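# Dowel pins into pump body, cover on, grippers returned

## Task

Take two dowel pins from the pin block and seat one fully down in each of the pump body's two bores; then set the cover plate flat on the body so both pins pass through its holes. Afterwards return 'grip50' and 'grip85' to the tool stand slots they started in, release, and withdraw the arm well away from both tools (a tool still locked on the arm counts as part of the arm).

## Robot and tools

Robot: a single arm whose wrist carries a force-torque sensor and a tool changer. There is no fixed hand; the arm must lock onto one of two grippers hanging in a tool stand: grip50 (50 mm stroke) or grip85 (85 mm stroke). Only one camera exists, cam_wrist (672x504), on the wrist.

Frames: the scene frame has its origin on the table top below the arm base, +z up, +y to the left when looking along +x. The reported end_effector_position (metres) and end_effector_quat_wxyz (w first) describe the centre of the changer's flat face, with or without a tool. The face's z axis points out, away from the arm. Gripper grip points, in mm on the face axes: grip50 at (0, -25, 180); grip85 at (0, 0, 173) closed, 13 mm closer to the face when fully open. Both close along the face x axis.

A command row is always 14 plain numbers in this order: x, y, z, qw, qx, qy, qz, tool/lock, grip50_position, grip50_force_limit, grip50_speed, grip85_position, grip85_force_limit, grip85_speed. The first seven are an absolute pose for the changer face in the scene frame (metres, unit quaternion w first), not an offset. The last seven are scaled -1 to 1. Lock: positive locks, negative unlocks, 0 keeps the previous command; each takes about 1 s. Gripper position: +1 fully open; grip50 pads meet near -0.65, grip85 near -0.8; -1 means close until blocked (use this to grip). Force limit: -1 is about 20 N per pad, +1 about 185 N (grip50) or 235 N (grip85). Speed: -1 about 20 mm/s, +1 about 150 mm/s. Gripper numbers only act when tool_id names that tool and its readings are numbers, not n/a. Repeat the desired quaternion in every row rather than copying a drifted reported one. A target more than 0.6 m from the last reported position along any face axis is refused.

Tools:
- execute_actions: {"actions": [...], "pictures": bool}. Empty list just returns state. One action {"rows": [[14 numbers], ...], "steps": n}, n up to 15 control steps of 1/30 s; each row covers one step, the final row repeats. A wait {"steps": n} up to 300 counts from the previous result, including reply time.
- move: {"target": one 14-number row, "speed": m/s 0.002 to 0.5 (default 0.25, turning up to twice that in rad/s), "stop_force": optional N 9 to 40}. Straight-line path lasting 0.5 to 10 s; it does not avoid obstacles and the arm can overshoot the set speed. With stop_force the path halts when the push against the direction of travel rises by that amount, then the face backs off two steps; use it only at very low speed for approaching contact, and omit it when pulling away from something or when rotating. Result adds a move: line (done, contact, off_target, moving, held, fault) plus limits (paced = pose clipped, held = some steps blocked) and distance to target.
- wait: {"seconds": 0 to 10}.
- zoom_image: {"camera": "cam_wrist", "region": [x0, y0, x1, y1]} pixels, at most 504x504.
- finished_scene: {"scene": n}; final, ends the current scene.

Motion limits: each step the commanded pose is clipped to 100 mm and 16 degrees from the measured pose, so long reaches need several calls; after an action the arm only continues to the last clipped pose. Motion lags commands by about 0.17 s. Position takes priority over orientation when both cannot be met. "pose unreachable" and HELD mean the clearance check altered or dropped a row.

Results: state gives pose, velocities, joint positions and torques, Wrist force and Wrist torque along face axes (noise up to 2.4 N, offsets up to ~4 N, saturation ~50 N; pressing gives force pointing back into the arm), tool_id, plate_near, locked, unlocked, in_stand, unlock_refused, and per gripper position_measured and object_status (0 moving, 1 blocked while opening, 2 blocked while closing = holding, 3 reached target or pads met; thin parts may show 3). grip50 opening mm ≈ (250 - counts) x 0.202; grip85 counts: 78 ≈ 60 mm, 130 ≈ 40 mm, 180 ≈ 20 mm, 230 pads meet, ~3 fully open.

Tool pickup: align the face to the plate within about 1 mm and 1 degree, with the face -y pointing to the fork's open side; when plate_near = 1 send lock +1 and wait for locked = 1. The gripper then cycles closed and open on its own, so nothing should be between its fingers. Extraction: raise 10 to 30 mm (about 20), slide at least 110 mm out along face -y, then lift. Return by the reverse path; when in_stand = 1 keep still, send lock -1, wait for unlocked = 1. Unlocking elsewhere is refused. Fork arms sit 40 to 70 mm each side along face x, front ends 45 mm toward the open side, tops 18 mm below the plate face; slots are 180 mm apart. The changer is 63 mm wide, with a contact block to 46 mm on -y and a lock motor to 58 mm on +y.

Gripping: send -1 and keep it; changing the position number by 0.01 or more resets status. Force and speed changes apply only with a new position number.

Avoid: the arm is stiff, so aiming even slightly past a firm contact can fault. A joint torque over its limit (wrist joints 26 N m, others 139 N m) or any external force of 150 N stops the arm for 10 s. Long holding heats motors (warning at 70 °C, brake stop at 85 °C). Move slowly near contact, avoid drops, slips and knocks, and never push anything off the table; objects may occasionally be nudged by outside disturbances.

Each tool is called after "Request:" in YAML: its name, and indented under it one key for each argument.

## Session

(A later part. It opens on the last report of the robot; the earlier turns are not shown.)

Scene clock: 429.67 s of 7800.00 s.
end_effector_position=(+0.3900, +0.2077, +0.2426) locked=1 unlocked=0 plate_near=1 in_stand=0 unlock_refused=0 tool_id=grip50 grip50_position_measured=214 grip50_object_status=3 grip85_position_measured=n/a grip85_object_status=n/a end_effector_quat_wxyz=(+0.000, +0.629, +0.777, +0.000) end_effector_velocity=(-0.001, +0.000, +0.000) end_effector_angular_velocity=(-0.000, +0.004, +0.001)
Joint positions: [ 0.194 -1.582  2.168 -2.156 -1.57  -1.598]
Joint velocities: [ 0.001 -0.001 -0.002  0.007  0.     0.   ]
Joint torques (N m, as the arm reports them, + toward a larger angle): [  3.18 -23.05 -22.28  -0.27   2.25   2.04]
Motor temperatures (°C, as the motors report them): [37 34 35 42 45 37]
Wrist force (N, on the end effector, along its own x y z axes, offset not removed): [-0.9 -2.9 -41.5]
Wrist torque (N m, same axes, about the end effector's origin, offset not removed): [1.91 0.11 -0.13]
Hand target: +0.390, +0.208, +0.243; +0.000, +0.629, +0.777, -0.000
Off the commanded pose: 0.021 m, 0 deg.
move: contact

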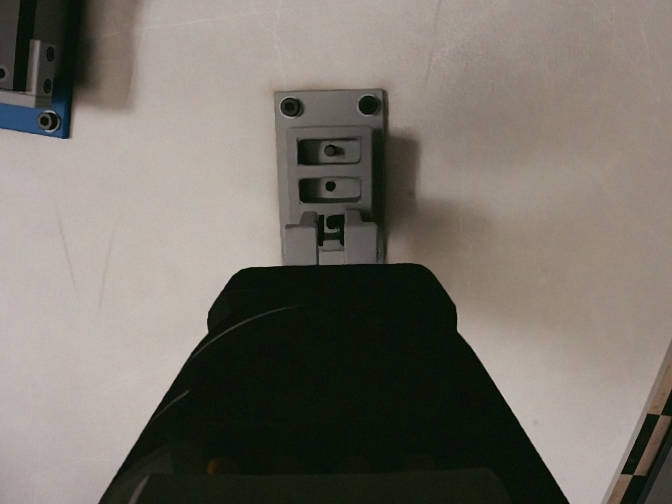

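Request:
zoom_image:
  camera: "cam_wrist"
  region: [290, 170, 380, 250]

Region (290, 170, 380, 250) of cam_wrist's 672x504 image, scaled by 5.600, with more detail than that image has.

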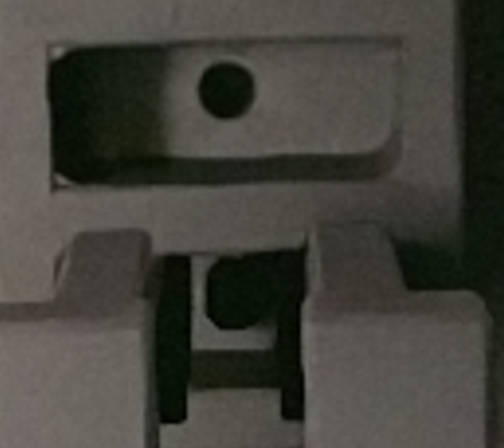

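Request:
move:
  target: [0.3900,0.2077,0.2465,0,0.6293,0.7771,0,0,-0.41,0.3,0,0,0,0]
  speed: 0.008

Request:
move:
  target: [0.3926,0.2082,0.2465,0,0.6293,0.7771,0,0,-0.41,0.3,0,0,0,0]
  speed: 0.005
  stop_force: 9

Request:
zoom_image:
  camera: "cam_wrist"
  region: [290, 170, 380, 250]

Scene clock: 440.17 s of 7800.00 s.
end_effector_position=(+0.3900, +0.2077, +0.2463) locked=1 unlocked=0 plate_near=1 in_stand=0 unlock_refused=0 tool_id=grip50 grip50_position_measured=214 grip50_object_status=3 grip85_position_measured=n/a grip85_object_status=n/a end_effector_quat_wxyz=(+0.000, +0.629, +0.777, +0.000) end_effector_velocity=(+0.000, +0.000, +0.003) end_effector_angular_velocity=(-0.000, -0.002, -0.000)
Joint positions: [ 0.194 -1.588  2.163 -2.144 -1.57  -1.598]
Joint velocities: [ 0.    -0.004 -0.003  0.005 -0.001  0.   ]
Joint torques (N m, as the arm reports them, + toward a larger angle): [ 12.31 -39.57 -37.    -2.03   2.79   2.03]
Motor temperatures (°C, as the motors report them): [37 34 35 42 45 37]
Wrist force (N, on the end effector, along its own x y z axes, offset not removed): [1.5 -0.7 -1.1]
Wrist torque (N m, same axes, about the end effector's origin, offset not removed): [-0.13 0.06 -0.19]
Hand target: +0.390, +0.208, +0.246; +0.000, +0.629, +0.777, +0.000
Off the commanded pose: 0.000 m, 0 deg.
After step 90, 6.80 s passed at rest.
move: done

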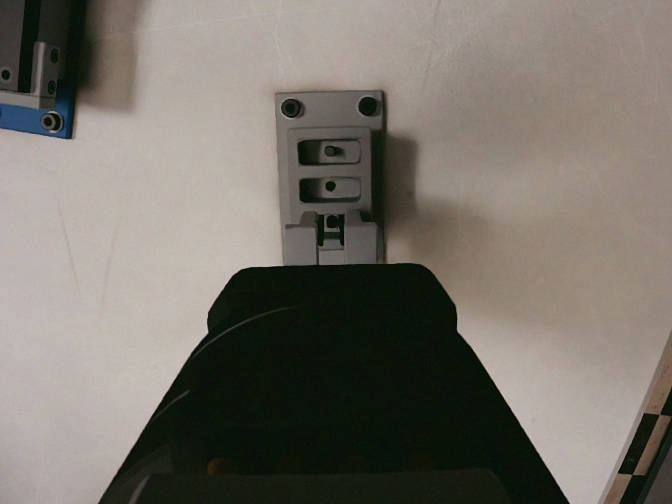

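Scene clock: 440.90 s of 7800.00 s.
end_effector_position=(+0.3924, +0.2082, +0.2465) locked=1 unlocked=0 plate_near=1 in_stand=0 unlock_refused=0 tool_id=grip50 grip50_position_measured=214 grip50_object_status=3 grip85_position_measured=n/a grip85_object_status=n/a end_effector_quat_wxyz=(+0.000, +0.629, +0.777, +0.000) end_effector_velocity=(+0.001, +0.000, -0.001) end_effector_angular_velocity=(-0.001, +0.002, +0.002)
Joint positions: [ 0.195 -1.582  2.156 -2.144 -1.57  -1.598]
Joint velocities: [ 0.001  0.003 -0.001 -0.    -0.001 -0.001]
Joint torques (N m, as the arm reports them, + toward a larger angle): [ 11.84 -17.26 -36.76  -2.07   2.61   1.97]
Motor temperatures (°C, as the motors report them): [37 34 35 42 45 37]
Wrist force (N, on the end effector, along its own x y z axes, offset not removed): [-1.0 -2.1 -0.9]
Wrist torque (N m, same axes, about the end effector's origin, offset not removed): [-0.34 0.21 -0.21]
Hand target: +0.393, +0.208, +0.246; +0.000, +0.629, +0.777, +0.000
Off the commanded pose: 0.000 m, 0 deg.
move: done

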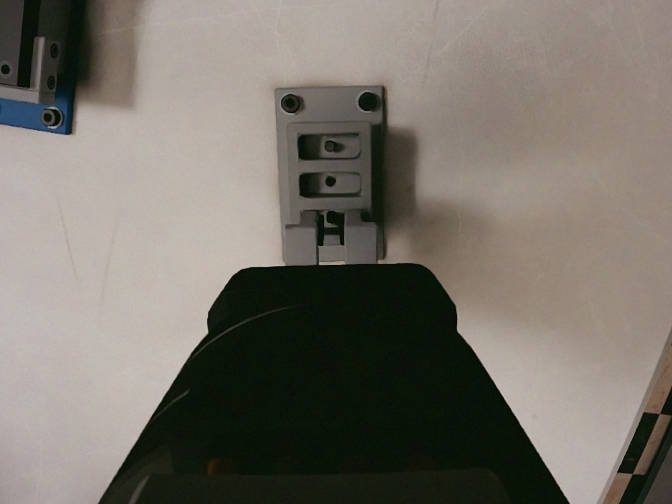

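Region (290, 170, 380, 250) of cam_wrist's 672x504 image, scaled by 5.600, with more detail than that image has.

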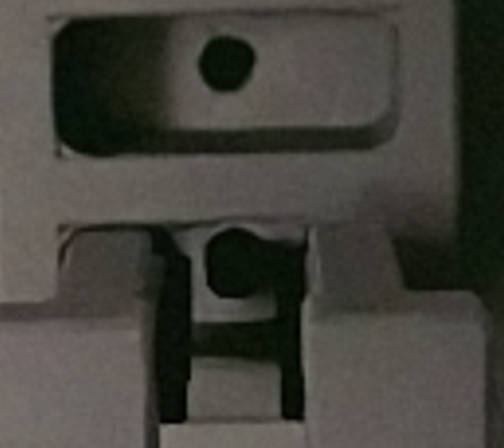

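Request:
move:
  target: [0.3932,0.2084,0.246,0,0.6293,0.7771,0,0,-0.41,0.3,0,0,0,0]
  speed: 0.004

Request:
move:
  target: [0.3932,0.2084,0.222,0,0.6293,0.7771,0,0,-0.41,0.3,0,0,0,0]
  speed: 0.004
  stop_force: 9

Scene clock: 445.23 s of 7800.00 s.
end_effector_position=(+0.3932, +0.2084, +0.2460) locked=1 unlocked=0 plate_near=1 in_stand=0 unlock_refused=0 tool_id=grip50 grip50_position_measured=214 grip50_object_status=3 grip85_position_measured=n/a grip85_object_status=n/a end_effector_quat_wxyz=(-0.000, +0.629, +0.777, -0.000) end_effector_velocity=(+0.000, +0.000, -0.000) end_effector_angular_velocity=(+0.000, -0.001, +0.001)
Joint positions: [ 0.195 -1.58   2.155 -2.145 -1.57  -1.598]
Joint velocities: [ 0.001  0.001  0.    -0.002  0.    -0.   ]
Joint torques (N m, as the arm reports them, + toward a larger angle): [ 14.46 -17.03 -36.12  -6.01   2.47   2.11]
Motor temperatures (°C, as the motors report them): [37 34 35 42 45 37]
Wrist force (N, on the end effector, along its own x y z axes, offset not removed): [1.6 -1.4 3.0]
Wrist torque (N m, same axes, about the end effector's origin, offset not removed): [-0.06 0.09 -0.17]
Hand target: +0.393, +0.208, +0.246; +0.000, +0.629, +0.777, -0.000
Off the commanded pose: 0.000 m, 0 deg.
After step 90, 0.63 s passed at rest.
move: done

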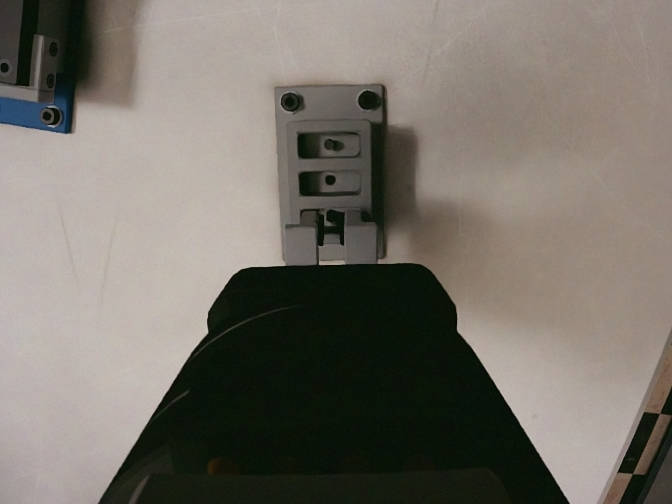

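Scene clock: 450.70 s of 7800.00 s.
end_effector_position=(+0.3932, +0.2084, +0.2257) locked=1 unlocked=0 plate_near=1 in_stand=0 unlock_refused=0 tool_id=grip50 grip50_position_measured=214 grip50_object_status=3 grip85_position_measured=n/a grip85_object_status=n/a end_effector_quat_wxyz=(+0.000, +0.629, +0.777, +0.000) end_effector_velocity=(+0.000, +0.000, +0.000) end_effector_angular_velocity=(+0.000, +0.004, +0.000)
Joint positions: [ 0.195 -1.547  2.185 -2.208 -1.57  -1.598]
Joint velocities: [ 0.     0.    -0.003  0.006  0.001 -0.   ]
Joint torques (N m, as the arm reports them, + toward a larger angle): [ 13.38 -25.46 -22.94  -0.04   2.65   2.04]
Motor temperatures (°C, as the motors report them): [37 34 35 42 45 37]
Wrist force (N, on the end effector, along its own x y z axes, offset not removed): [-0.2 -4.6 -39.4]
Wrist torque (N m, same axes, about the end effector's origin, offset not removed): [1.44 0.31 -0.14]
Hand target: +0.393, +0.208, +0.226; +0.000, +0.629, +0.777, +0.000
Off the commanded pose: 0.004 m, 0 deg.
move: contact

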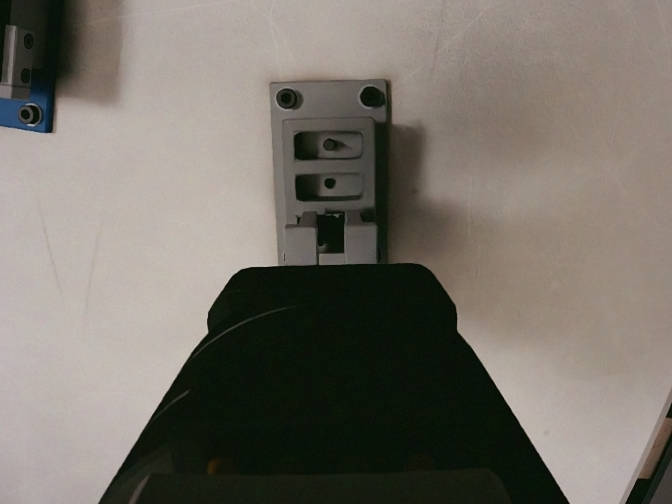

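Request:
move:
  target: [0.3932,0.2084,0.2268,0,0.6293,0.7771,0,0,-0.41,0.3,-0.5,0,0,0]
  speed: 0.004

Request:
execute_actions:
  actions:
    - {"rows":[[0.3932,0.2084,0.2268,0,0.6293,0.7771,0,0,-1,0.3,-0.5,0,0,0]],"steps":15}
  pictures: false

Request:
move:
  target: [0.3932,0.2084,0.26,0,0.6293,0.7771,0,0,-1,0.3,-0.5,0,0,0]
  speed: 0.02

Request:
move:
  target: [0.40,0.15,0.32,0,0.6293,0.7771,0,0,-1,0.3,-0.5,0,0,0]
  speed: 0.15

Request:
zoom_image:
  camera: "cam_wrist"
  region: [300, 190, 370, 240]

Scene clock: 456.33 s of 7800.00 s.
end_effector_position=(+0.3932, +0.2084, +0.2267) locked=1 unlocked=0 plate_near=1 in_stand=0 unlock_refused=0 tool_id=grip50 grip50_position_measured=214 grip50_object_status=3 grip85_position_measured=n/a grip85_object_status=n/a end_effector_quat_wxyz=(-0.000, +0.629, +0.777, +0.000) end_effector_velocity=(-0.000, +0.000, -0.000) end_effector_angular_velocity=(-0.001, +0.002, +0.001)
Joint positions: [ 0.195 -1.548  2.184 -2.205 -1.57  -1.598]
Joint velocities: [ 0.001  0.001 -0.     0.002 -0.001 -0.   ]
Joint torques (N m, as the arm reports them, + toward a larger angle): [ -0.52 -38.76 -35.79  -2.14  -0.26   0.77]
Motor temperatures (°C, as the motors report them): [37 34 35 42 45 37]
Wrist force (N, on the end effector, along its own x y z axes, offset not removed): [1.8 -2.0 4.3]
Wrist torque (N m, same axes, about the end effector's origin, offset not removed): [-0.39 0.02 -0.03]
Hand target: +0.393, +0.208, +0.227; +0.000, +0.629, +0.777, +0.000
Off the commanded pose: 0.000 m, 0 deg.
After step 90, 1.93 s passed at rest.
move: done

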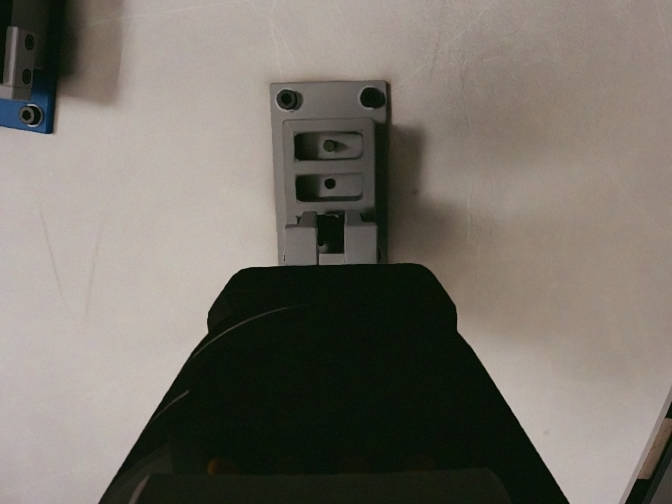

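Scene clock: 456.83 s of 7800.00 s.
end_effector_position=(+0.3932, +0.2084, +0.2268) locked=1 unlocked=0 plate_near=1 in_stand=0 unlock_refused=0 tool_id=grip50 grip50_position_measured=246 grip50_object_status=2 grip85_position_measured=n/a grip85_object_status=n/a end_effector_quat_wxyz=(-0.000, +0.629, +0.777, +0.000) end_effector_velocity=(-0.001, +0.000, -0.000) end_effector_angular_velocity=(+0.000, -0.000, +0.001)
Joint positions: [ 0.195 -1.549  2.183 -2.205 -1.57  -1.598]
Joint velocities: [ 0.001 -0.001  0.002 -0.001  0.    -0.001]
Joint torques (N m, as the arm reports them, + toward a larger angle): [ -0.68 -39.59 -34.86  -2.23  -0.84   0.82]
Motor temperatures (°C, as the motors report them): [37 34 35 42 45 37]
Wrist force (N, on the end effector, along its own x y z axes, offset not removed): [-1.3 -0.7 -1.7]
Wrist torque (N m, same axes, about the end effector's origin, offset not removed): [-0.11 -0.36 -0.19]
Hand target: +0.393, +0.208, +0.227; -0.000, +0.629, +0.777, +0.000
Off the commanded pose: 0.000 m, 0 deg.
Steps of this call (steps 1 to 15: all 15 steps of this action). Readings (end_effector_position | what the end effector reports):
1: (+0.3932, +0.2084, +0.2268) | locked=1 unlocked=0 plate_near=1 in_stand=0 unlock_refused=0 tool_id=grip50 grip50_position_measured=222 grip50_object_status=0 grip85_position_measured=n/a grip85_object_status=n/a
2: (+0.3932, +0.2084, +0.2268) | locked=1 unlocked=0 plate_near=1 in_stand=0 unlock_refused=0 tool_id=grip50 grip50_position_measured=231 grip50_object_status=0 grip85_position_measured=n/a grip85_object_status=n/a
4: (+0.3932, +0.2084, +0.2268) | locked=1 unlocked=0 plate_near=1 in_stand=0 unlock_refused=0 tool_id=grip50 grip50_position_measured=246 grip50_object_status=0 grip85_position_measured=n/a grip85_object_status=n/a
8: (+0.3932, +0.2084, +0.2268) | locked=1 unlocked=0 plate_near=1 in_stand=0 unlock_refused=0 tool_id=grip50 grip50_position_measured=246 grip50_object_status=0 grip85_position_measured=n/a grip85_object_status=n/a
15: the state above

Scene clock: 459.07 s of 7800.00 s.
end_effector_position=(+0.3933, +0.2084, +0.2597) locked=1 unlocked=0 plate_near=1 in_stand=0 unlock_refused=0 tool_id=grip50 grip50_position_measured=246 grip50_object_status=2 grip85_position_measured=n/a grip85_object_status=n/a end_effector_quat_wxyz=(+0.000, +0.629, +0.777, +0.000) end_effector_velocity=(+0.000, -0.000, +0.001) end_effector_angular_velocity=(-0.000, +0.003, -0.000)
Joint positions: [ 0.195 -1.6    2.134 -2.104 -1.57  -1.598]
Joint velocities: [-0.    -0.001 -0.003  0.007  0.     0.   ]
Joint torques (N m, as the arm reports them, + toward a larger angle): [-13.45 -37.51 -36.25  -2.15  -1.75  -1.82]
Motor temperatures (°C, as the motors report them): [37 34 35 42 45 37]
Wrist force (N, on the end effector, along its own x y z axes, offset not removed): [2.1 -0.7 2.8]
Wrist torque (N m, same axes, about the end effector's origin, offset not removed): [-0.11 -0.12 -0.09]
Hand target: +0.393, +0.208, +0.260; +0.000, +0.629, +0.777, +0.000
Off the commanded pose: 0.000 m, 0 deg.
move: done

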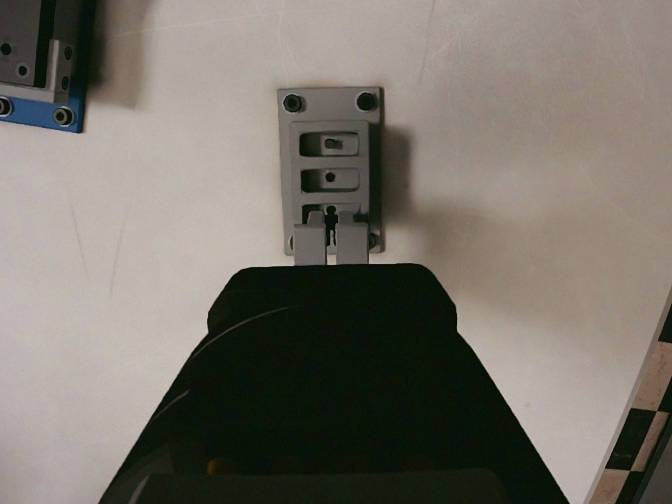

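Scene clock: 460.23 s of 7800.00 s.
end_effector_position=(+0.4002, +0.1503, +0.3198) locked=1 unlocked=0 plate_near=1 in_stand=0 unlock_refused=0 tool_id=grip50 grip50_position_measured=246 grip50_object_status=2 grip85_position_measured=n/a grip85_object_status=n/a end_effector_quat_wxyz=(-0.000, +0.629, +0.777, +0.000) end_effector_velocity=(+0.001, -0.002, +0.002) end_effector_angular_velocity=(+0.001, +0.000, +0.001)
Joint positions: [ 0.054 -1.715  2.068 -1.922 -1.57  -1.739]
Joint velocities: [-0.004 -0.001 -0.004  0.005  0.001 -0.005]
Joint torques (N m, as the arm reports them, + toward a larger angle): [-13.77 -34.54 -39.32  -2.37   2.54  -1.8 ]
Motor temperatures (°C, as the motors report them): [37 34 35 42 45 37]
Wrist force (N, on the end effector, along its own x y z axes, offset not removed): [0.5 -0.9 3.9]
Wrist torque (N m, same axes, about the end effector's origin, offset not removed): [-0.21 -0.08 -0.01]
Hand target: +0.400, +0.150, +0.320; -0.000, +0.629, +0.777, +0.000
Off the commanded pose: 0.000 m, 0 deg.
move: done

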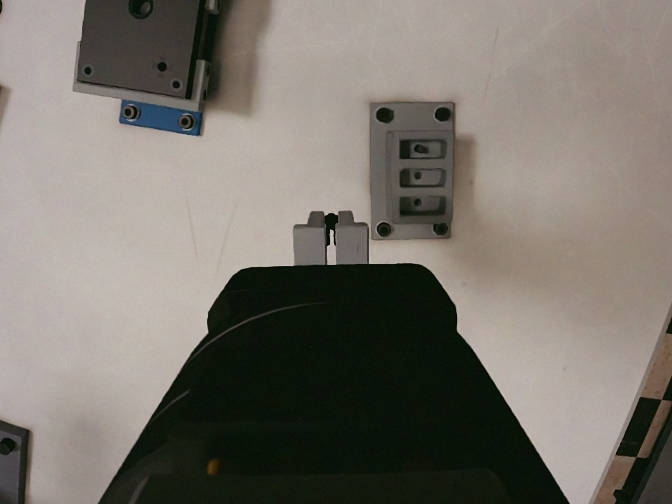

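Region (300, 190, 370, 240) of cam_wrist's 672x504 image, scaled by 7.200, with more detail than that image has; it fills the top 360 rows of this view, and the rest is white.

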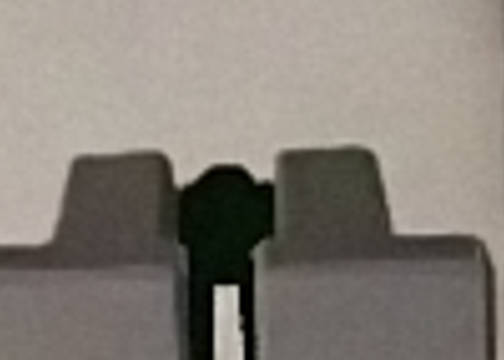

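Request:
move:
  target: [0.4561,-0.1903,0.30,0,0.7799,0.6259,0,0,-1,0.3,-0.5,0,0,0]
  speed: 0.3

Request:
move:
  target: [0.4561,-0.1903,0.2747,0,0.7799,0.6259,0,0,-1,0.3,-0.5,0,0,0]
  speed: 0.04

Request:
zoom_image:
  camera: "cam_wrist"
  region: [290, 160, 390, 240]

Scene clock: 469.03 s of 7800.00 s.
end_effector_position=(+0.4562, -0.1898, +0.2999) locked=1 unlocked=0 plate_near=1 in_stand=0 unlock_refused=0 tool_id=grip50 grip50_position_measured=246 grip50_object_status=2 grip85_position_measured=n/a grip85_object_status=n/a end_effector_quat_wxyz=(-0.000, +0.780, +0.626, +0.001) end_effector_velocity=(+0.000, -0.002, -0.002) end_effector_angular_velocity=(+0.003, +0.004, -0.004)
Joint positions: [-0.656 -1.528  1.947 -1.988 -1.568 -2.021]
Joint velocities: [-0.003  0.006 -0.002  0.001 -0.     0.001]
Joint torques (N m, as the arm reports them, + toward a larger angle): [-13.45 -22.37 -36.05  -6.12   2.51  -1.79]
Motor temperatures (°C, as the motors report them): [37 34 35 42 45 37]
Wrist force (N, on the end effector, along its own x y z axes, offset not removed): [2.2 0.6 3.1]
Wrist torque (N m, same axes, about the end effector's origin, offset not removed): [-0.01 -0.01 -0.13]
Hand target: +0.456, -0.190, +0.300; -0.000, +0.780, +0.626, +0.001
Off the commanded pose: 0.001 m, 0 deg.
After step 90, 3.90 s passed at rest.
move: done

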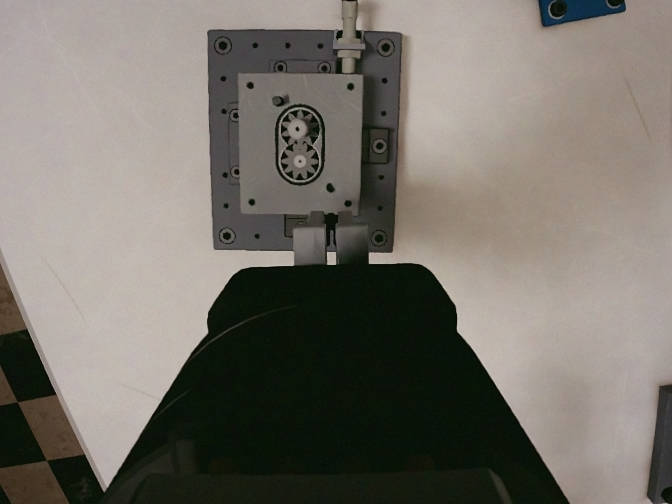

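Scene clock: 470.07 s of 7800.00 s.
end_effector_position=(+0.4560, -0.1903, +0.2750) locked=1 unlocked=0 plate_near=1 in_stand=0 unlock_refused=0 tool_id=grip50 grip50_position_measured=246 grip50_object_status=2 grip85_position_measured=n/a grip85_object_status=n/a end_effector_quat_wxyz=(-0.000, +0.780, +0.626, +0.000) end_effector_velocity=(-0.000, -0.000, -0.003) end_effector_angular_velocity=(-0.000, +0.000, -0.000)
Joint positions: [-0.656 -1.5    1.987 -2.057 -1.571 -2.021]
Joint velocities: [-0.     0.003  0.005 -0.008 -0.     0.   ]
Joint torques (N m, as the arm reports them, + toward a larger angle): [  0.68 -23.16 -21.31  -6.03  -2.2    2.01]
Motor temperatures (°C, as the motors report them): [37 34 35 42 45 37]
Wrist force (N, on the end effector, along its own x y z axes, offset not removed): [-0.5 -0.1 0.3]
Wrist torque (N m, same axes, about the end effector's origin, offset not removed): [0.06 0.18 -0.15]
Hand target: +0.456, -0.190, +0.275; -0.000, +0.780, +0.626, -0.000
Off the commanded pose: 0.000 m, 0 deg.
move: done

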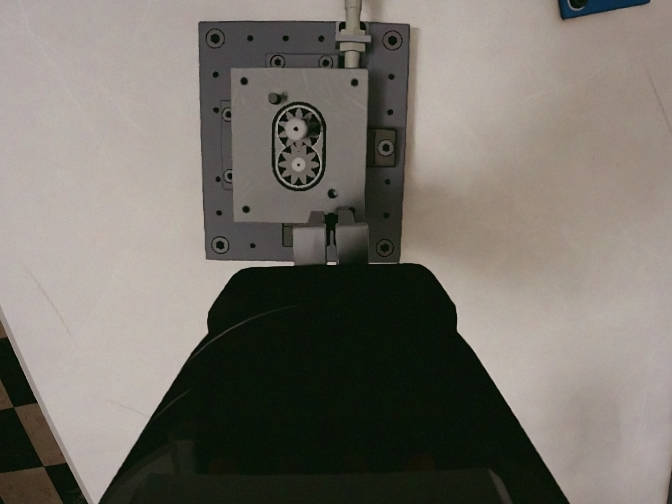

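Region (290, 160, 390, 240) of cam_wrist's 672x504 image, scaled by 5.040, with more detail than that image has; it fills the top 403 rows of this view, and the rest is white.

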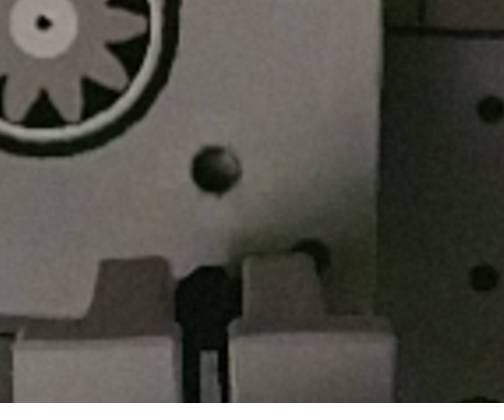

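Request:
move:
  target: [0.4465,-0.1872,0.2747,0,0.7799,0.6259,0,0,-1,0.3,-0.5,0,0,0]
  speed: 0.02

Request:
move:
  target: [0.4465,-0.1872,0.264,0,0.7799,0.6259,0,0,-1,0.3,-0.5,0,0,0]
  speed: 0.015

Request:
move:
  target: [0.4465,-0.1872,0.253,0,0.7799,0.6259,0,0,-1,0.3,-0.5,0,0,0]
  speed: 0.002
  stop_force: 9

Scene clock: 474.77 s of 7800.00 s.
end_effector_position=(+0.4468, -0.1873, +0.2747) locked=1 unlocked=0 plate_near=1 in_stand=0 unlock_refused=0 tool_id=grip50 grip50_position_measured=246 grip50_object_status=2 grip85_position_measured=n/a grip85_object_status=n/a end_effector_quat_wxyz=(+0.000, +0.780, +0.626, +0.000) end_effector_velocity=(-0.002, +0.000, +0.001) end_effector_angular_velocity=(-0.001, -0.001, -0.001)
Joint positions: [-0.663 -1.523  2.012 -2.059 -1.571 -2.028]
Joint velocities: [-0.002 -0.005  0.004 -0.001 -0.    -0.001]
Joint torques (N m, as the arm reports them, + toward a larger angle): [-14.67 -43.75 -18.94  -5.86  -1.94  -1.6 ]
Motor temperatures (°C, as the motors report them): [37 34 35 42 45 37]
Wrist force (N, on the end effector, along its own x y z axes, offset not removed): [-0.6 -0.4 4.4]
Wrist torque (N m, same axes, about the end effector's origin, offset not removed): [-0.19 0.14 0.03]
Hand target: +0.447, -0.187, +0.275; +0.000, +0.780, +0.626, +0.000
Off the commanded pose: 0.000 m, 0 deg.
After step 90, 0.87 s passed at rest.
move: done

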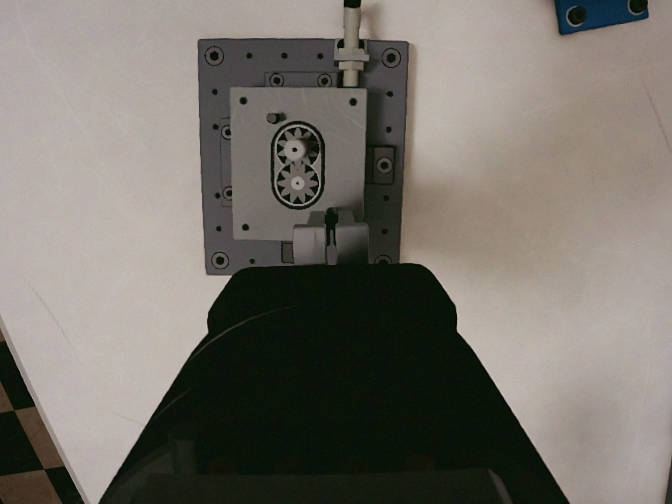

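Scene clock: 475.77 s of 7800.00 s.
end_effector_position=(+0.4465, -0.1872, +0.2643) locked=1 unlocked=0 plate_near=1 in_stand=0 unlock_refused=0 tool_id=grip50 grip50_position_measured=246 grip50_object_status=2 grip85_position_measured=n/a grip85_object_status=n/a end_effector_quat_wxyz=(-0.000, +0.780, +0.626, +0.000) end_effector_velocity=(-0.000, -0.000, -0.001) end_effector_angular_velocity=(-0.001, -0.002, -0.000)
Joint positions: [-0.663 -1.51   2.03  -2.089 -1.571 -2.028]
Joint velocities: [-0.001  0.001  0.004 -0.007  0.    -0.   ]
Joint torques (N m, as the arm reports them, + toward a larger angle): [-14.3  -19.9  -19.47  -6.13  -2.21  -1.7 ]
Motor temperatures (°C, as the motors report them): [37 34 35 42 45 37]
Wrist force (N, on the end effector, along its own x y z axes, offset not removed): [1.5 0.1 0.2]
Wrist torque (N m, same axes, about the end effector's origin, offset not removed): [-0.17 -0.01 -0.09]
Hand target: +0.446, -0.187, +0.264; -0.000, +0.780, +0.626, -0.000
Off the commanded pose: 0.000 m, 0 deg.
move: done

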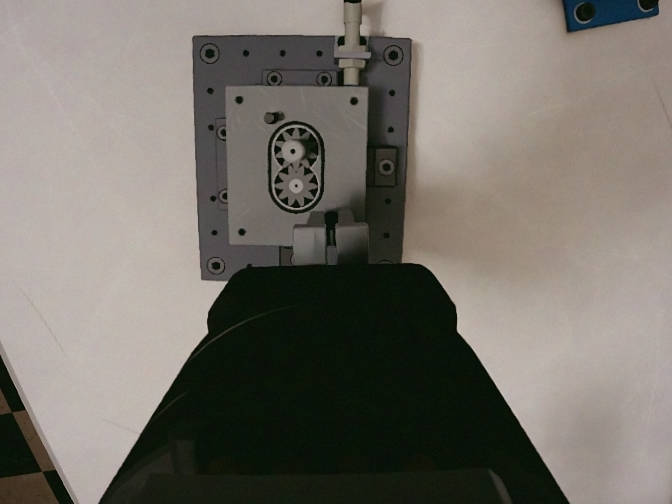

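Scene clock: 479.67 s of 7800.00 s.
end_effector_position=(+0.4465, -0.1872, +0.2572) locked=1 unlocked=0 plate_near=1 in_stand=0 unlock_refused=0 tool_id=grip50 grip50_position_measured=246 grip50_object_status=2 grip85_position_measured=n/a grip85_object_status=n/a end_effector_quat_wxyz=(+0.000, +0.780, +0.626, -0.000) end_effector_velocity=(-0.001, +0.000, -0.001) end_effector_angular_velocity=(+0.002, +0.003, -0.001)
Joint positions: [-0.663 -1.501  2.04  -2.109 -1.571 -2.028]
Joint velocities: [-0.     0.001  0.001  0.001 -0.     0.   ]
Joint torques (N m, as the arm reports them, + toward a larger angle): [-12.65 -29.96 -33.69  -2.37  -1.43  -1.67]
Motor temperatures (°C, as the motors report them): [37 34 35 42 45 37]
Wrist force (N, on the end effector, along its own x y z axes, offset not removed): [-2.2 -0.4 -8.6]
Wrist torque (N m, same axes, about the end effector's origin, offset not removed): [1.03 0.14 -0.07]
Hand target: +0.446, -0.187, +0.257; +0.000, +0.780, +0.626, -0.000
Off the commanded pose: 0.004 m, 0 deg.
move: contact

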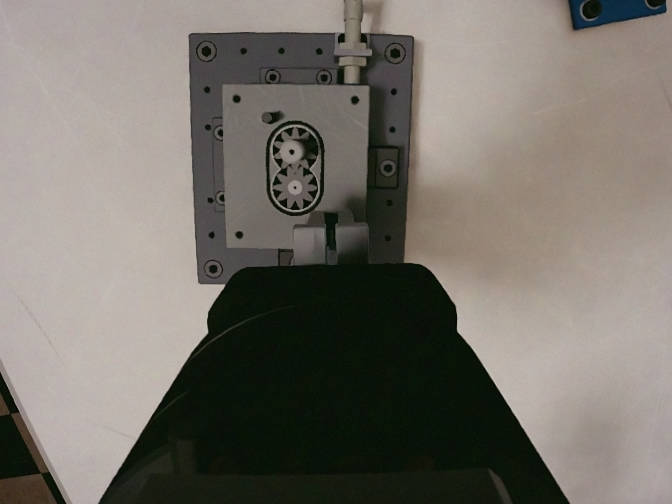

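Request:
move:
  target: [0.4462,-0.1871,0.2574,0,0.7799,0.6259,0,0,-1,0.3,-0.5,0,0,0]
  speed: 0.002

Request:
move:
  target: [0.4462,-0.1871,0.250,0,0.7799,0.6259,0,0,-1,0.3,-0.5,0,0,0]
  speed: 0.002
  stop_force: 15

Scene clock: 482.47 s of 7800.00 s.
end_effector_position=(+0.4462, -0.1871, +0.2574) locked=1 unlocked=0 plate_near=1 in_stand=0 unlock_refused=0 tool_id=grip50 grip50_position_measured=246 grip50_object_status=2 grip85_position_measured=n/a grip85_object_status=n/a end_effector_quat_wxyz=(-0.000, +0.780, +0.626, -0.000) end_effector_velocity=(+0.000, -0.000, +0.001) end_effector_angular_velocity=(-0.003, -0.002, +0.000)
Joint positions: [-0.664 -1.502  2.041 -2.109 -1.571 -2.028]
Joint velocities: [ 0.    -0.002 -0.001 -0.    -0.001  0.   ]
Joint torques (N m, as the arm reports them, + toward a larger angle): [-13.24 -42.87 -18.83  -4.96  -0.54  -1.67]
Motor temperatures (°C, as the motors report them): [37 34 35 42 45 37]
Wrist force (N, on the end effector, along its own x y z axes, offset not removed): [-5.0 0.2 0.0]
Wrist torque (N m, same axes, about the end effector's origin, offset not removed): [-0.10 -0.06 -0.17]
Hand target: +0.446, -0.187, +0.257; -0.000, +0.780, +0.626, +0.000
Off the commanded pose: 0.000 m, 0 deg.
move: done

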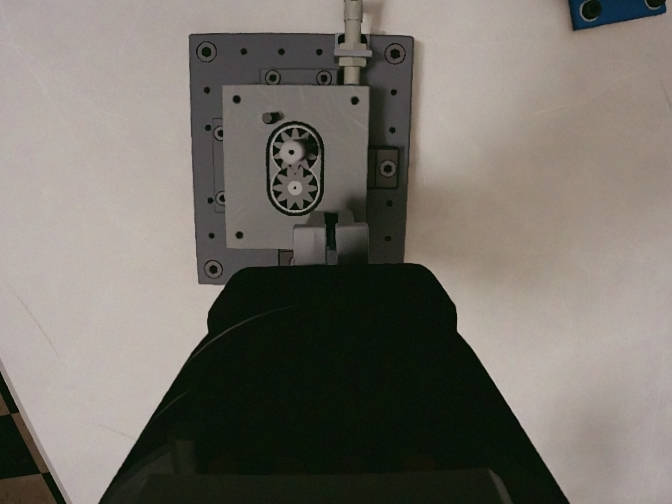

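Scene clock: 485.33 s of 7800.00 s.
end_effector_position=(+0.4462, -0.1871, +0.2525) locked=1 unlocked=0 plate_near=1 in_stand=0 unlock_refused=0 tool_id=grip50 grip50_position_measured=246 grip50_object_status=2 grip85_position_measured=n/a grip85_object_status=n/a end_effector_quat_wxyz=(+0.000, +0.780, +0.626, +0.000) end_effector_velocity=(+0.000, -0.000, +0.001) end_effector_angular_velocity=(-0.001, -0.001, -0.000)
Joint positions: [-0.664 -1.495  2.048 -2.123 -1.571 -2.028]
Joint velocities: [ 0.    -0.001 -0.001  0.    -0.     0.   ]
Joint torques (N m, as the arm reports them, + toward a larger angle): [-13.16 -21.13 -25.11  -1.57   0.53  -1.73]
Motor temperatures (°C, as the motors report them): [37 34 35 42 45 37]
Wrist force (N, on the end effector, along its own x y z axes, offset not removed): [1.2 -4.0 -25.3]
Wrist torque (N m, same axes, about the end effector's origin, offset not removed): [1.61 -0.19 -0.26]
Hand target: +0.446, -0.187, +0.253; +0.000, +0.780, +0.626, -0.000
Off the commanded pose: 0.002 m, 0 deg.
move: contact

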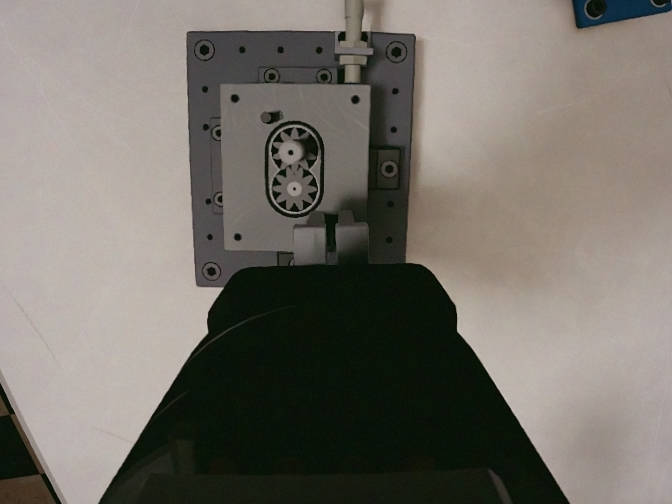

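Request:
execute_actions:
  actions:
    - {"rows":[[0.4462,-0.1871,0.2530,0,0.7799,0.6259,0,0,-0.3,0.3,0,0,0,0]],"steps":15}
  pictures: false

Request:
move:
  target: [0.4462,-0.1871,0.268,0,0.7799,0.6259,0,0,-0.3,0.3,0,0,0,0]
  speed: 0.03

Request:
move:
  target: [0.4462,-0.1871,0.266,0,0.7799,0.6259,0,0,-1,0.3,0.5,0,0,0]
  speed: 0.01

Request:
move:
  target: [0.4462,-0.1871,0.250,0,0.7799,0.6259,0,0,-1,0.3,0.5,0,0,0]
  speed: 0.003
  stop_force: 20

Scene clock: 489.07 s of 7800.00 s.
end_effector_position=(+0.4462, -0.1871, +0.2530) locked=1 unlocked=0 plate_near=1 in_stand=0 unlock_refused=0 tool_id=grip50 grip50_position_measured=198 grip50_object_status=3 grip85_position_measured=n/a grip85_object_status=n/a end_effector_quat_wxyz=(-0.000, +0.780, +0.626, -0.000) end_effector_velocity=(-0.000, -0.000, +0.001) end_effector_angular_velocity=(-0.002, -0.000, -0.000)
Joint positions: [-0.664 -1.496  2.047 -2.121 -1.571 -2.028]
Joint velocities: [-0.    -0.003  0.     0.001 -0.001 -0.   ]
Joint torques (N m, as the arm reports them, + toward a larger angle): [-12.18 -44.26 -36.62  -1.99   0.98  -1.9 ]
Motor temperatures (°C, as the motors report them): [37 34 35 42 45 37]
Wrist force (N, on the end effector, along its own x y z axes, offset not removed): [-1.4 0.4 2.7]
Wrist torque (N m, same axes, about the end effector's origin, offset not removed): [-0.08 0.24 0.00]
Hand target: +0.446, -0.187, +0.253; +0.000, +0.780, +0.626, +0.000
Off the commanded pose: 0.000 m, 0 deg.
Steps of this call (steps 1 to 90: nothing new was sent; then 0.23 s passed at rest; steps 91 to 105: all 15 steps of this action). Readings (end_effector_position | what the end effector reports):
91: (+0.4462, -0.1871, +0.2526) | locked=1 unlocked=0 plate_near=1 in_stand=0 unlock_refused=0 tool_id=grip50 grip50_position_measured=233 grip50_object_status=0 grip85_position_measured=n/a grip85_object_status=n/a
92: (+0.4462, -0.1871, +0.2526) | locked=1 unlocked=0 plate_near=1 in_stand=0 unlock_refused=0 tool_id=grip50 grip50_position_measured=219 grip50_object_status=0 grip85_position_measured=n/a grip85_object_status=n/a
94: (+0.4462, -0.1871, +0.2527) | locked=1 unlocked=0 plate_near=1 in_stand=0 unlock_refused=0 tool_id=grip50 grip50_position_measured=198 grip50_object_status=0 grip85_position_measured=n/a grip85_object_status=n/a
98: (+0.4462, -0.1871, +0.2529) | locked=1 unlocked=0 plate_near=1 in_stand=0 unlock_refused=0 tool_id=grip50 grip50_position_measured=198 grip50_object_status=0 grip85_position_measured=n/a grip85_object_status=n/a
105: the state above

Scene clock: 490.17 s of 7800.00 s.
end_effector_position=(+0.4462, -0.1871, +0.2677) locked=1 unlocked=0 plate_near=1 in_stand=0 unlock_refused=0 tool_id=grip50 grip50_position_measured=198 grip50_object_status=3 grip85_position_measured=n/a grip85_object_status=n/a end_effector_quat_wxyz=(+0.000, +0.780, +0.626, -0.000) end_effector_velocity=(-0.000, +0.000, +0.002) end_effector_angular_velocity=(+0.001, +0.001, -0.000)
Joint positions: [-0.664 -1.515  2.025 -2.079 -1.571 -2.028]
Joint velocities: [-0.    -0.003 -0.004  0.008 -0.     0.   ]
Joint torques (N m, as the arm reports them, + toward a larger angle): [ -8.1  -43.58 -36.5   -2.16   1.96  -0.2 ]
Motor temperatures (°C, as the motors report them): [37 34 35 42 45 37]
Wrist force (N, on the end effector, along its own x y z axes, offset not removed): [0.0 0.5 0.0]
Wrist torque (N m, same axes, about the end effector's origin, offset not removed): [-0.12 -0.05 -0.05]
Hand target: +0.446, -0.187, +0.268; +0.000, +0.780, +0.626, +0.000
Off the commanded pose: 0.000 m, 0 deg.
move: done

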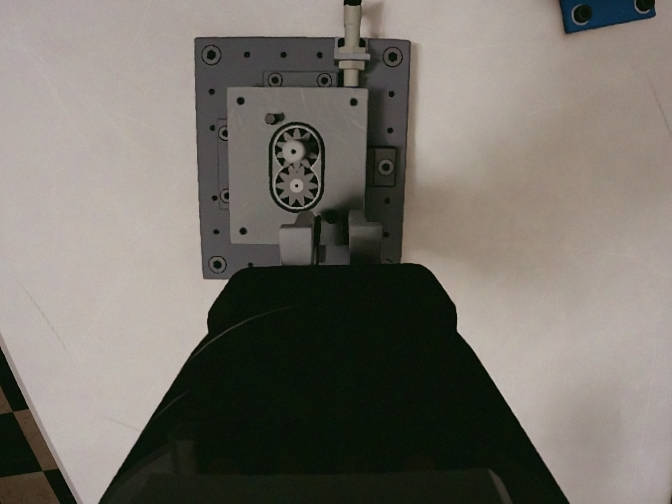

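Scene clock: 490.87 s of 7800.00 s.
end_effector_position=(+0.4462, -0.1871, +0.2661) locked=1 unlocked=0 plate_near=1 in_stand=0 unlock_refused=0 tool_id=grip50 grip50_position_measured=256 grip50_object_status=3 grip85_position_measured=n/a grip85_object_status=n/a end_effector_quat_wxyz=(+0.000, +0.780, +0.626, -0.000) end_effector_velocity=(-0.000, +0.000, -0.002) end_effector_angular_velocity=(+0.002, +0.002, +0.001)
Joint positions: [-0.664 -1.513  2.027 -2.084 -1.571 -2.028]
Joint velocities: [ 0.     0.001  0.003 -0.002  0.    -0.   ]
Joint torques (N m, as the arm reports them, + toward a larger angle): [ -6.08 -21.11 -20.27  -6.13   2.41   0.51]
Motor temperatures (°C, as the motors report them): [37 34 35 42 45 37]
Wrist force (N, on the end effector, along its own x y z axes, offset not removed): [2.4 -2.3 3.8]
Wrist torque (N m, same axes, about the end effector's origin, offset not removed): [-0.28 -0.05 -0.09]
Hand target: +0.446, -0.187, +0.266; -0.000, +0.780, +0.626, -0.000
Off the commanded pose: 0.000 m, 0 deg.
move: done

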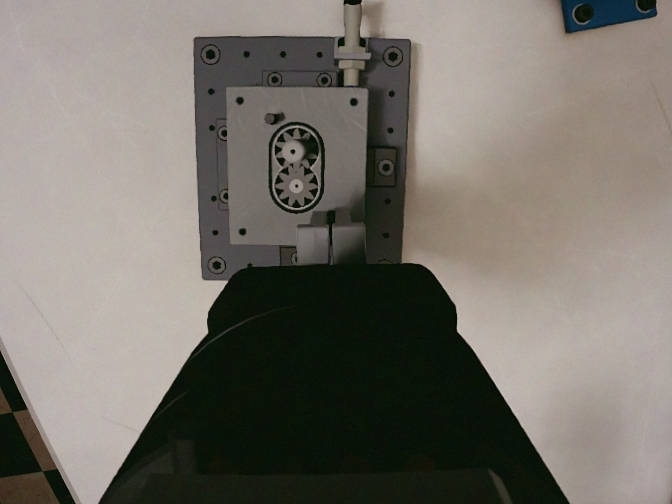

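Scene clock: 493.07 s of 7800.00 s.
end_effector_position=(+0.4462, -0.1871, +0.2607) locked=1 unlocked=0 plate_near=1 in_stand=0 unlock_refused=0 tool_id=grip50 grip50_position_measured=256 grip50_object_status=3 grip85_position_measured=n/a grip85_object_status=n/a end_effector_quat_wxyz=(+0.000, +0.780, +0.626, +0.000) end_effector_velocity=(+0.000, -0.000, +0.001) end_effector_angular_velocity=(+0.002, +0.002, +0.000)
Joint positions: [-0.664 -1.506  2.036 -2.1   -1.571 -2.028]
Joint velocities: [-0.001  0.    -0.003  0.006 -0.    -0.001]
Joint torques (N m, as the arm reports them, + toward a larger angle): [ -6.55 -20.09 -25.05  -2.42   2.29   0.21]
Motor temperatures (°C, as the motors report them): [37 34 35 42 45 37]
Wrist force (N, on the end effector, along its own x y z axes, offset not removed): [5.1 -8.7 -40.7]
Wrist torque (N m, same axes, about the end effector's origin, offset not removed): [2.71 1.05 0.13]
Hand target: +0.446, -0.187, +0.261; +0.000, +0.780, +0.626, +0.000
Off the commanded pose: 0.011 m, 0 deg.
move: contact

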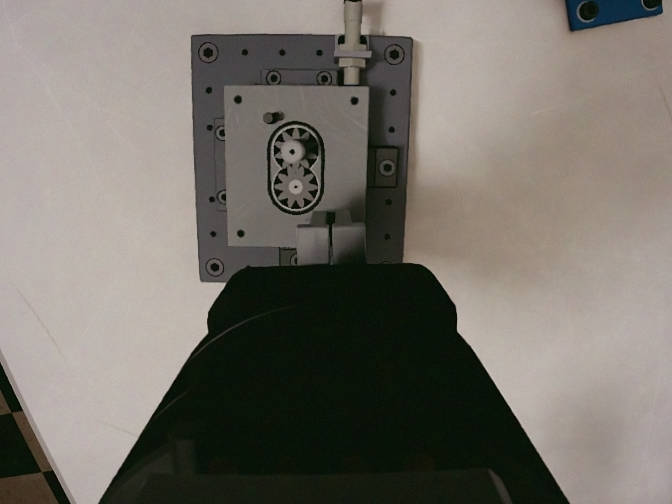

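Request:
move:
  target: [0.4462,-0.1871,0.3194,0,0.7799,0.6259,0,0,-1,0.3,0.5,0,0,0]
  speed: 0.06

Request:
move:
  target: [0.4787,-0.0927,0.3194,0,0.7453,0.6668,0,0,1,0.3,0.5,0,0,0]
  speed: 0.2

Request:
move:
  target: [0.6029,-0.1066,0.3192,0,0.7453,0.6668,0,0,1,0.3,0.5,0,0,0]
  speed: 0.08
  stop_force: 15

Request:
move:
  target: [0.6029,-0.1066,0.29,0,0.7453,0.6668,0,0,1,0.3,0.5,0,0,0]
  speed: 0.006
  stop_force: 12

Scene clock: 501.03 s of 7800.00 s.
end_effector_position=(+0.4463, -0.1872, +0.3191) locked=1 unlocked=0 plate_near=1 in_stand=0 unlock_refused=0 tool_id=grip50 grip50_position_measured=256 grip50_object_status=3 grip85_position_measured=n/a grip85_object_status=n/a end_effector_quat_wxyz=(+0.000, +0.780, +0.626, +0.000) end_effector_velocity=(-0.000, +0.001, +0.002) end_effector_angular_velocity=(+0.001, +0.000, +0.001)
Joint positions: [-0.664 -1.571  1.937 -1.936 -1.571 -2.028]
Joint velocities: [ 0.001 -0.003 -0.004  0.007  0.    -0.   ]
Joint torques (N m, as the arm reports them, + toward a larger angle): [ 12.07 -41.21 -38.43  -2.15   2.41   1.05]
Motor temperatures (°C, as the motors report them): [37 34 35 42 45 37]
Wrist force (N, on the end effector, along its own x y z axes, offset not removed): [1.7 -4.1 1.9]
Wrist torque (N m, same axes, about the end effector's origin, offset not removed): [-0.41 0.02 -0.22]
Hand target: +0.446, -0.187, +0.319; +0.000, +0.780, +0.626, +0.000
Off the commanded pose: 0.000 m, 0 deg.
After step 90, 3.53 s passed at rest.
move: done

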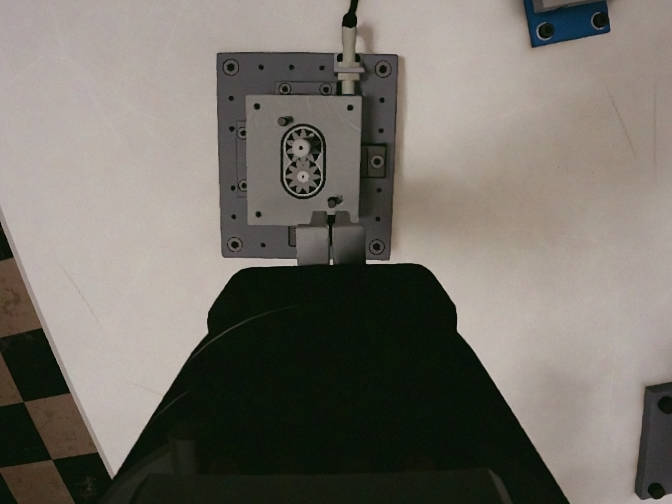

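Scene clock: 502.17 s of 7800.00 s.
end_effector_position=(+0.4784, -0.0930, +0.3194) locked=1 unlocked=0 plate_near=1 in_stand=0 unlock_refused=0 tool_id=grip50 grip50_position_measured=3 grip50_object_status=3 grip85_position_measured=n/a grip85_object_status=n/a end_effector_quat_wxyz=(-0.000, +0.745, +0.667, -0.000) end_effector_velocity=(+0.001, +0.003, -0.001) end_effector_angular_velocity=(+0.001, +0.001, +0.002)
Joint positions: [-0.456 -1.562  1.928 -1.935 -1.572 -1.928]
Joint velocities: [ 0.006  0.002 -0.001  0.001  0.     0.005]
Joint torques (N m, as the arm reports them, + toward a larger angle): [ 13.24 -21.61 -38.68  -2.13  -2.23   1.7 ]
Motor temperatures (°C, as the motors report them): [37 34 35 42 45 37]
Wrist force (N, on the end effector, along its own x y z axes, offset not removed): [1.2 -1.0 1.0]
Wrist torque (N m, same axes, about the end effector's origin, offset not removed): [0.00 0.01 -0.10]
Hand target: +0.479, -0.093, +0.319; -0.000, +0.745, +0.667, -0.000
Off the commanded pose: 0.000 m, 0 deg.
move: done

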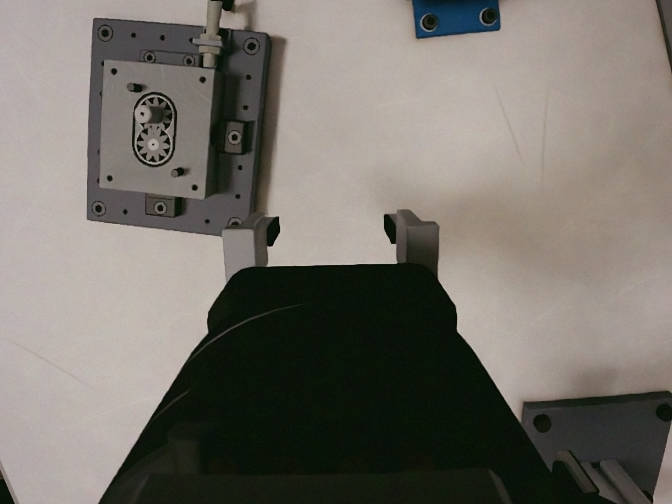

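Scene clock: 504.23 s of 7800.00 s.
end_effector_position=(+0.6026, -0.1066, +0.3190) locked=1 unlocked=0 plate_near=1 in_stand=0 unlock_refused=0 tool_id=grip50 grip50_position_measured=3 grip50_object_status=3 grip85_position_measured=n/a grip85_object_status=n/a end_effector_quat_wxyz=(+0.000, +0.745, +0.667, -0.000) end_effector_velocity=(+0.002, -0.001, -0.001) end_effector_angular_velocity=(-0.001, +0.001, +0.000)
Joint positions: [-0.382 -1.271  1.587 -1.886 -1.571 -1.854]
Joint velocities: [ 0.001  0.006 -0.006  0.001 -0.001  0.001]
Joint torques (N m, as the arm reports them, + toward a larger angle): [ 13.67 -37.12 -39.55  -2.36   0.05   1.72]
Motor temperatures (°C, as the motors report them): [37 34 35 42 45 37]
Wrist force (N, on the end effector, along its own x y z axes, offset not removed): [-0.9 3.2 1.3]
Wrist torque (N m, same axes, about the end effector's origin, offset not removed): [0.10 0.08 -0.04]
Hand target: +0.603, -0.107, +0.319; +0.000, +0.745, +0.667, -0.000
Off the commanded pose: 0.000 m, 0 deg.
move: done

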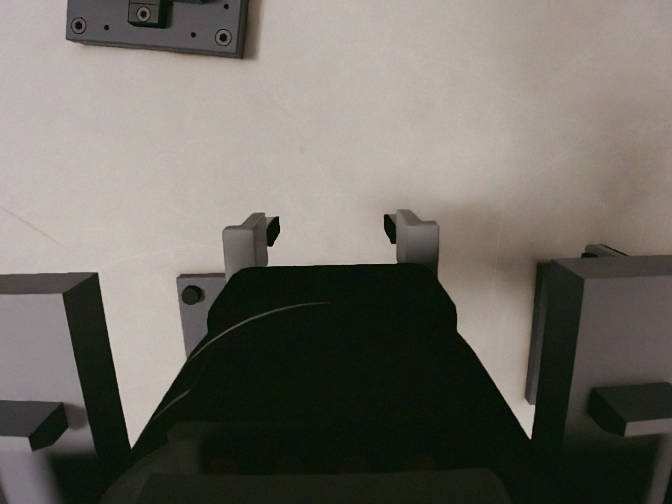

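Scene clock: 507.97 s of 7800.00 s.
end_effector_position=(+0.6028, -0.1066, +0.2991) locked=1 unlocked=0 plate_near=1 in_stand=1 unlock_refused=0 tool_id=grip50 grip50_position_measured=3 grip50_object_status=3 grip85_position_measured=n/a grip85_object_status=n/a end_effector_quat_wxyz=(+0.000, +0.745, +0.667, +0.000) end_effector_velocity=(-0.001, -0.000, +0.001) end_effector_angular_velocity=(+0.002, +0.005, -0.001)
Joint positions: [-0.382 -1.255  1.62  -1.934 -1.571 -1.854]
Joint velocities: [-0.001 -0.001 -0.002  0.008  0.    -0.   ]
Joint torques (N m, as the arm reports them, + toward a larger angle): [-13.08 -28.03 -24.94  -0.29  -0.19   2.13]
Motor temperatures (°C, as the motors report them): [37 34 35 42 45 37]
Wrist force (N, on the end effector, along its own x y z axes, offset not removed): [1.7 -3.7 -36.1]
Wrist torque (N m, same axes, about the end effector's origin, offset not removed): [0.72 2.09 -0.40]
Hand target: +0.603, -0.107, +0.299; +0.000, +0.745, +0.667, +0.000
Off the commanded pose: 0.009 m, 0 deg.
move: contact

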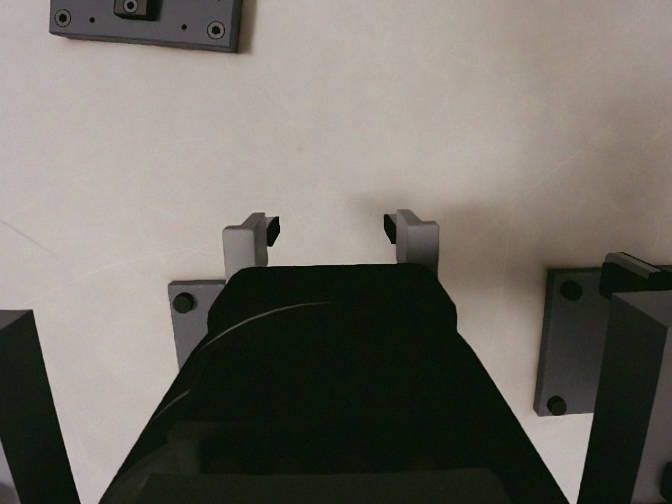

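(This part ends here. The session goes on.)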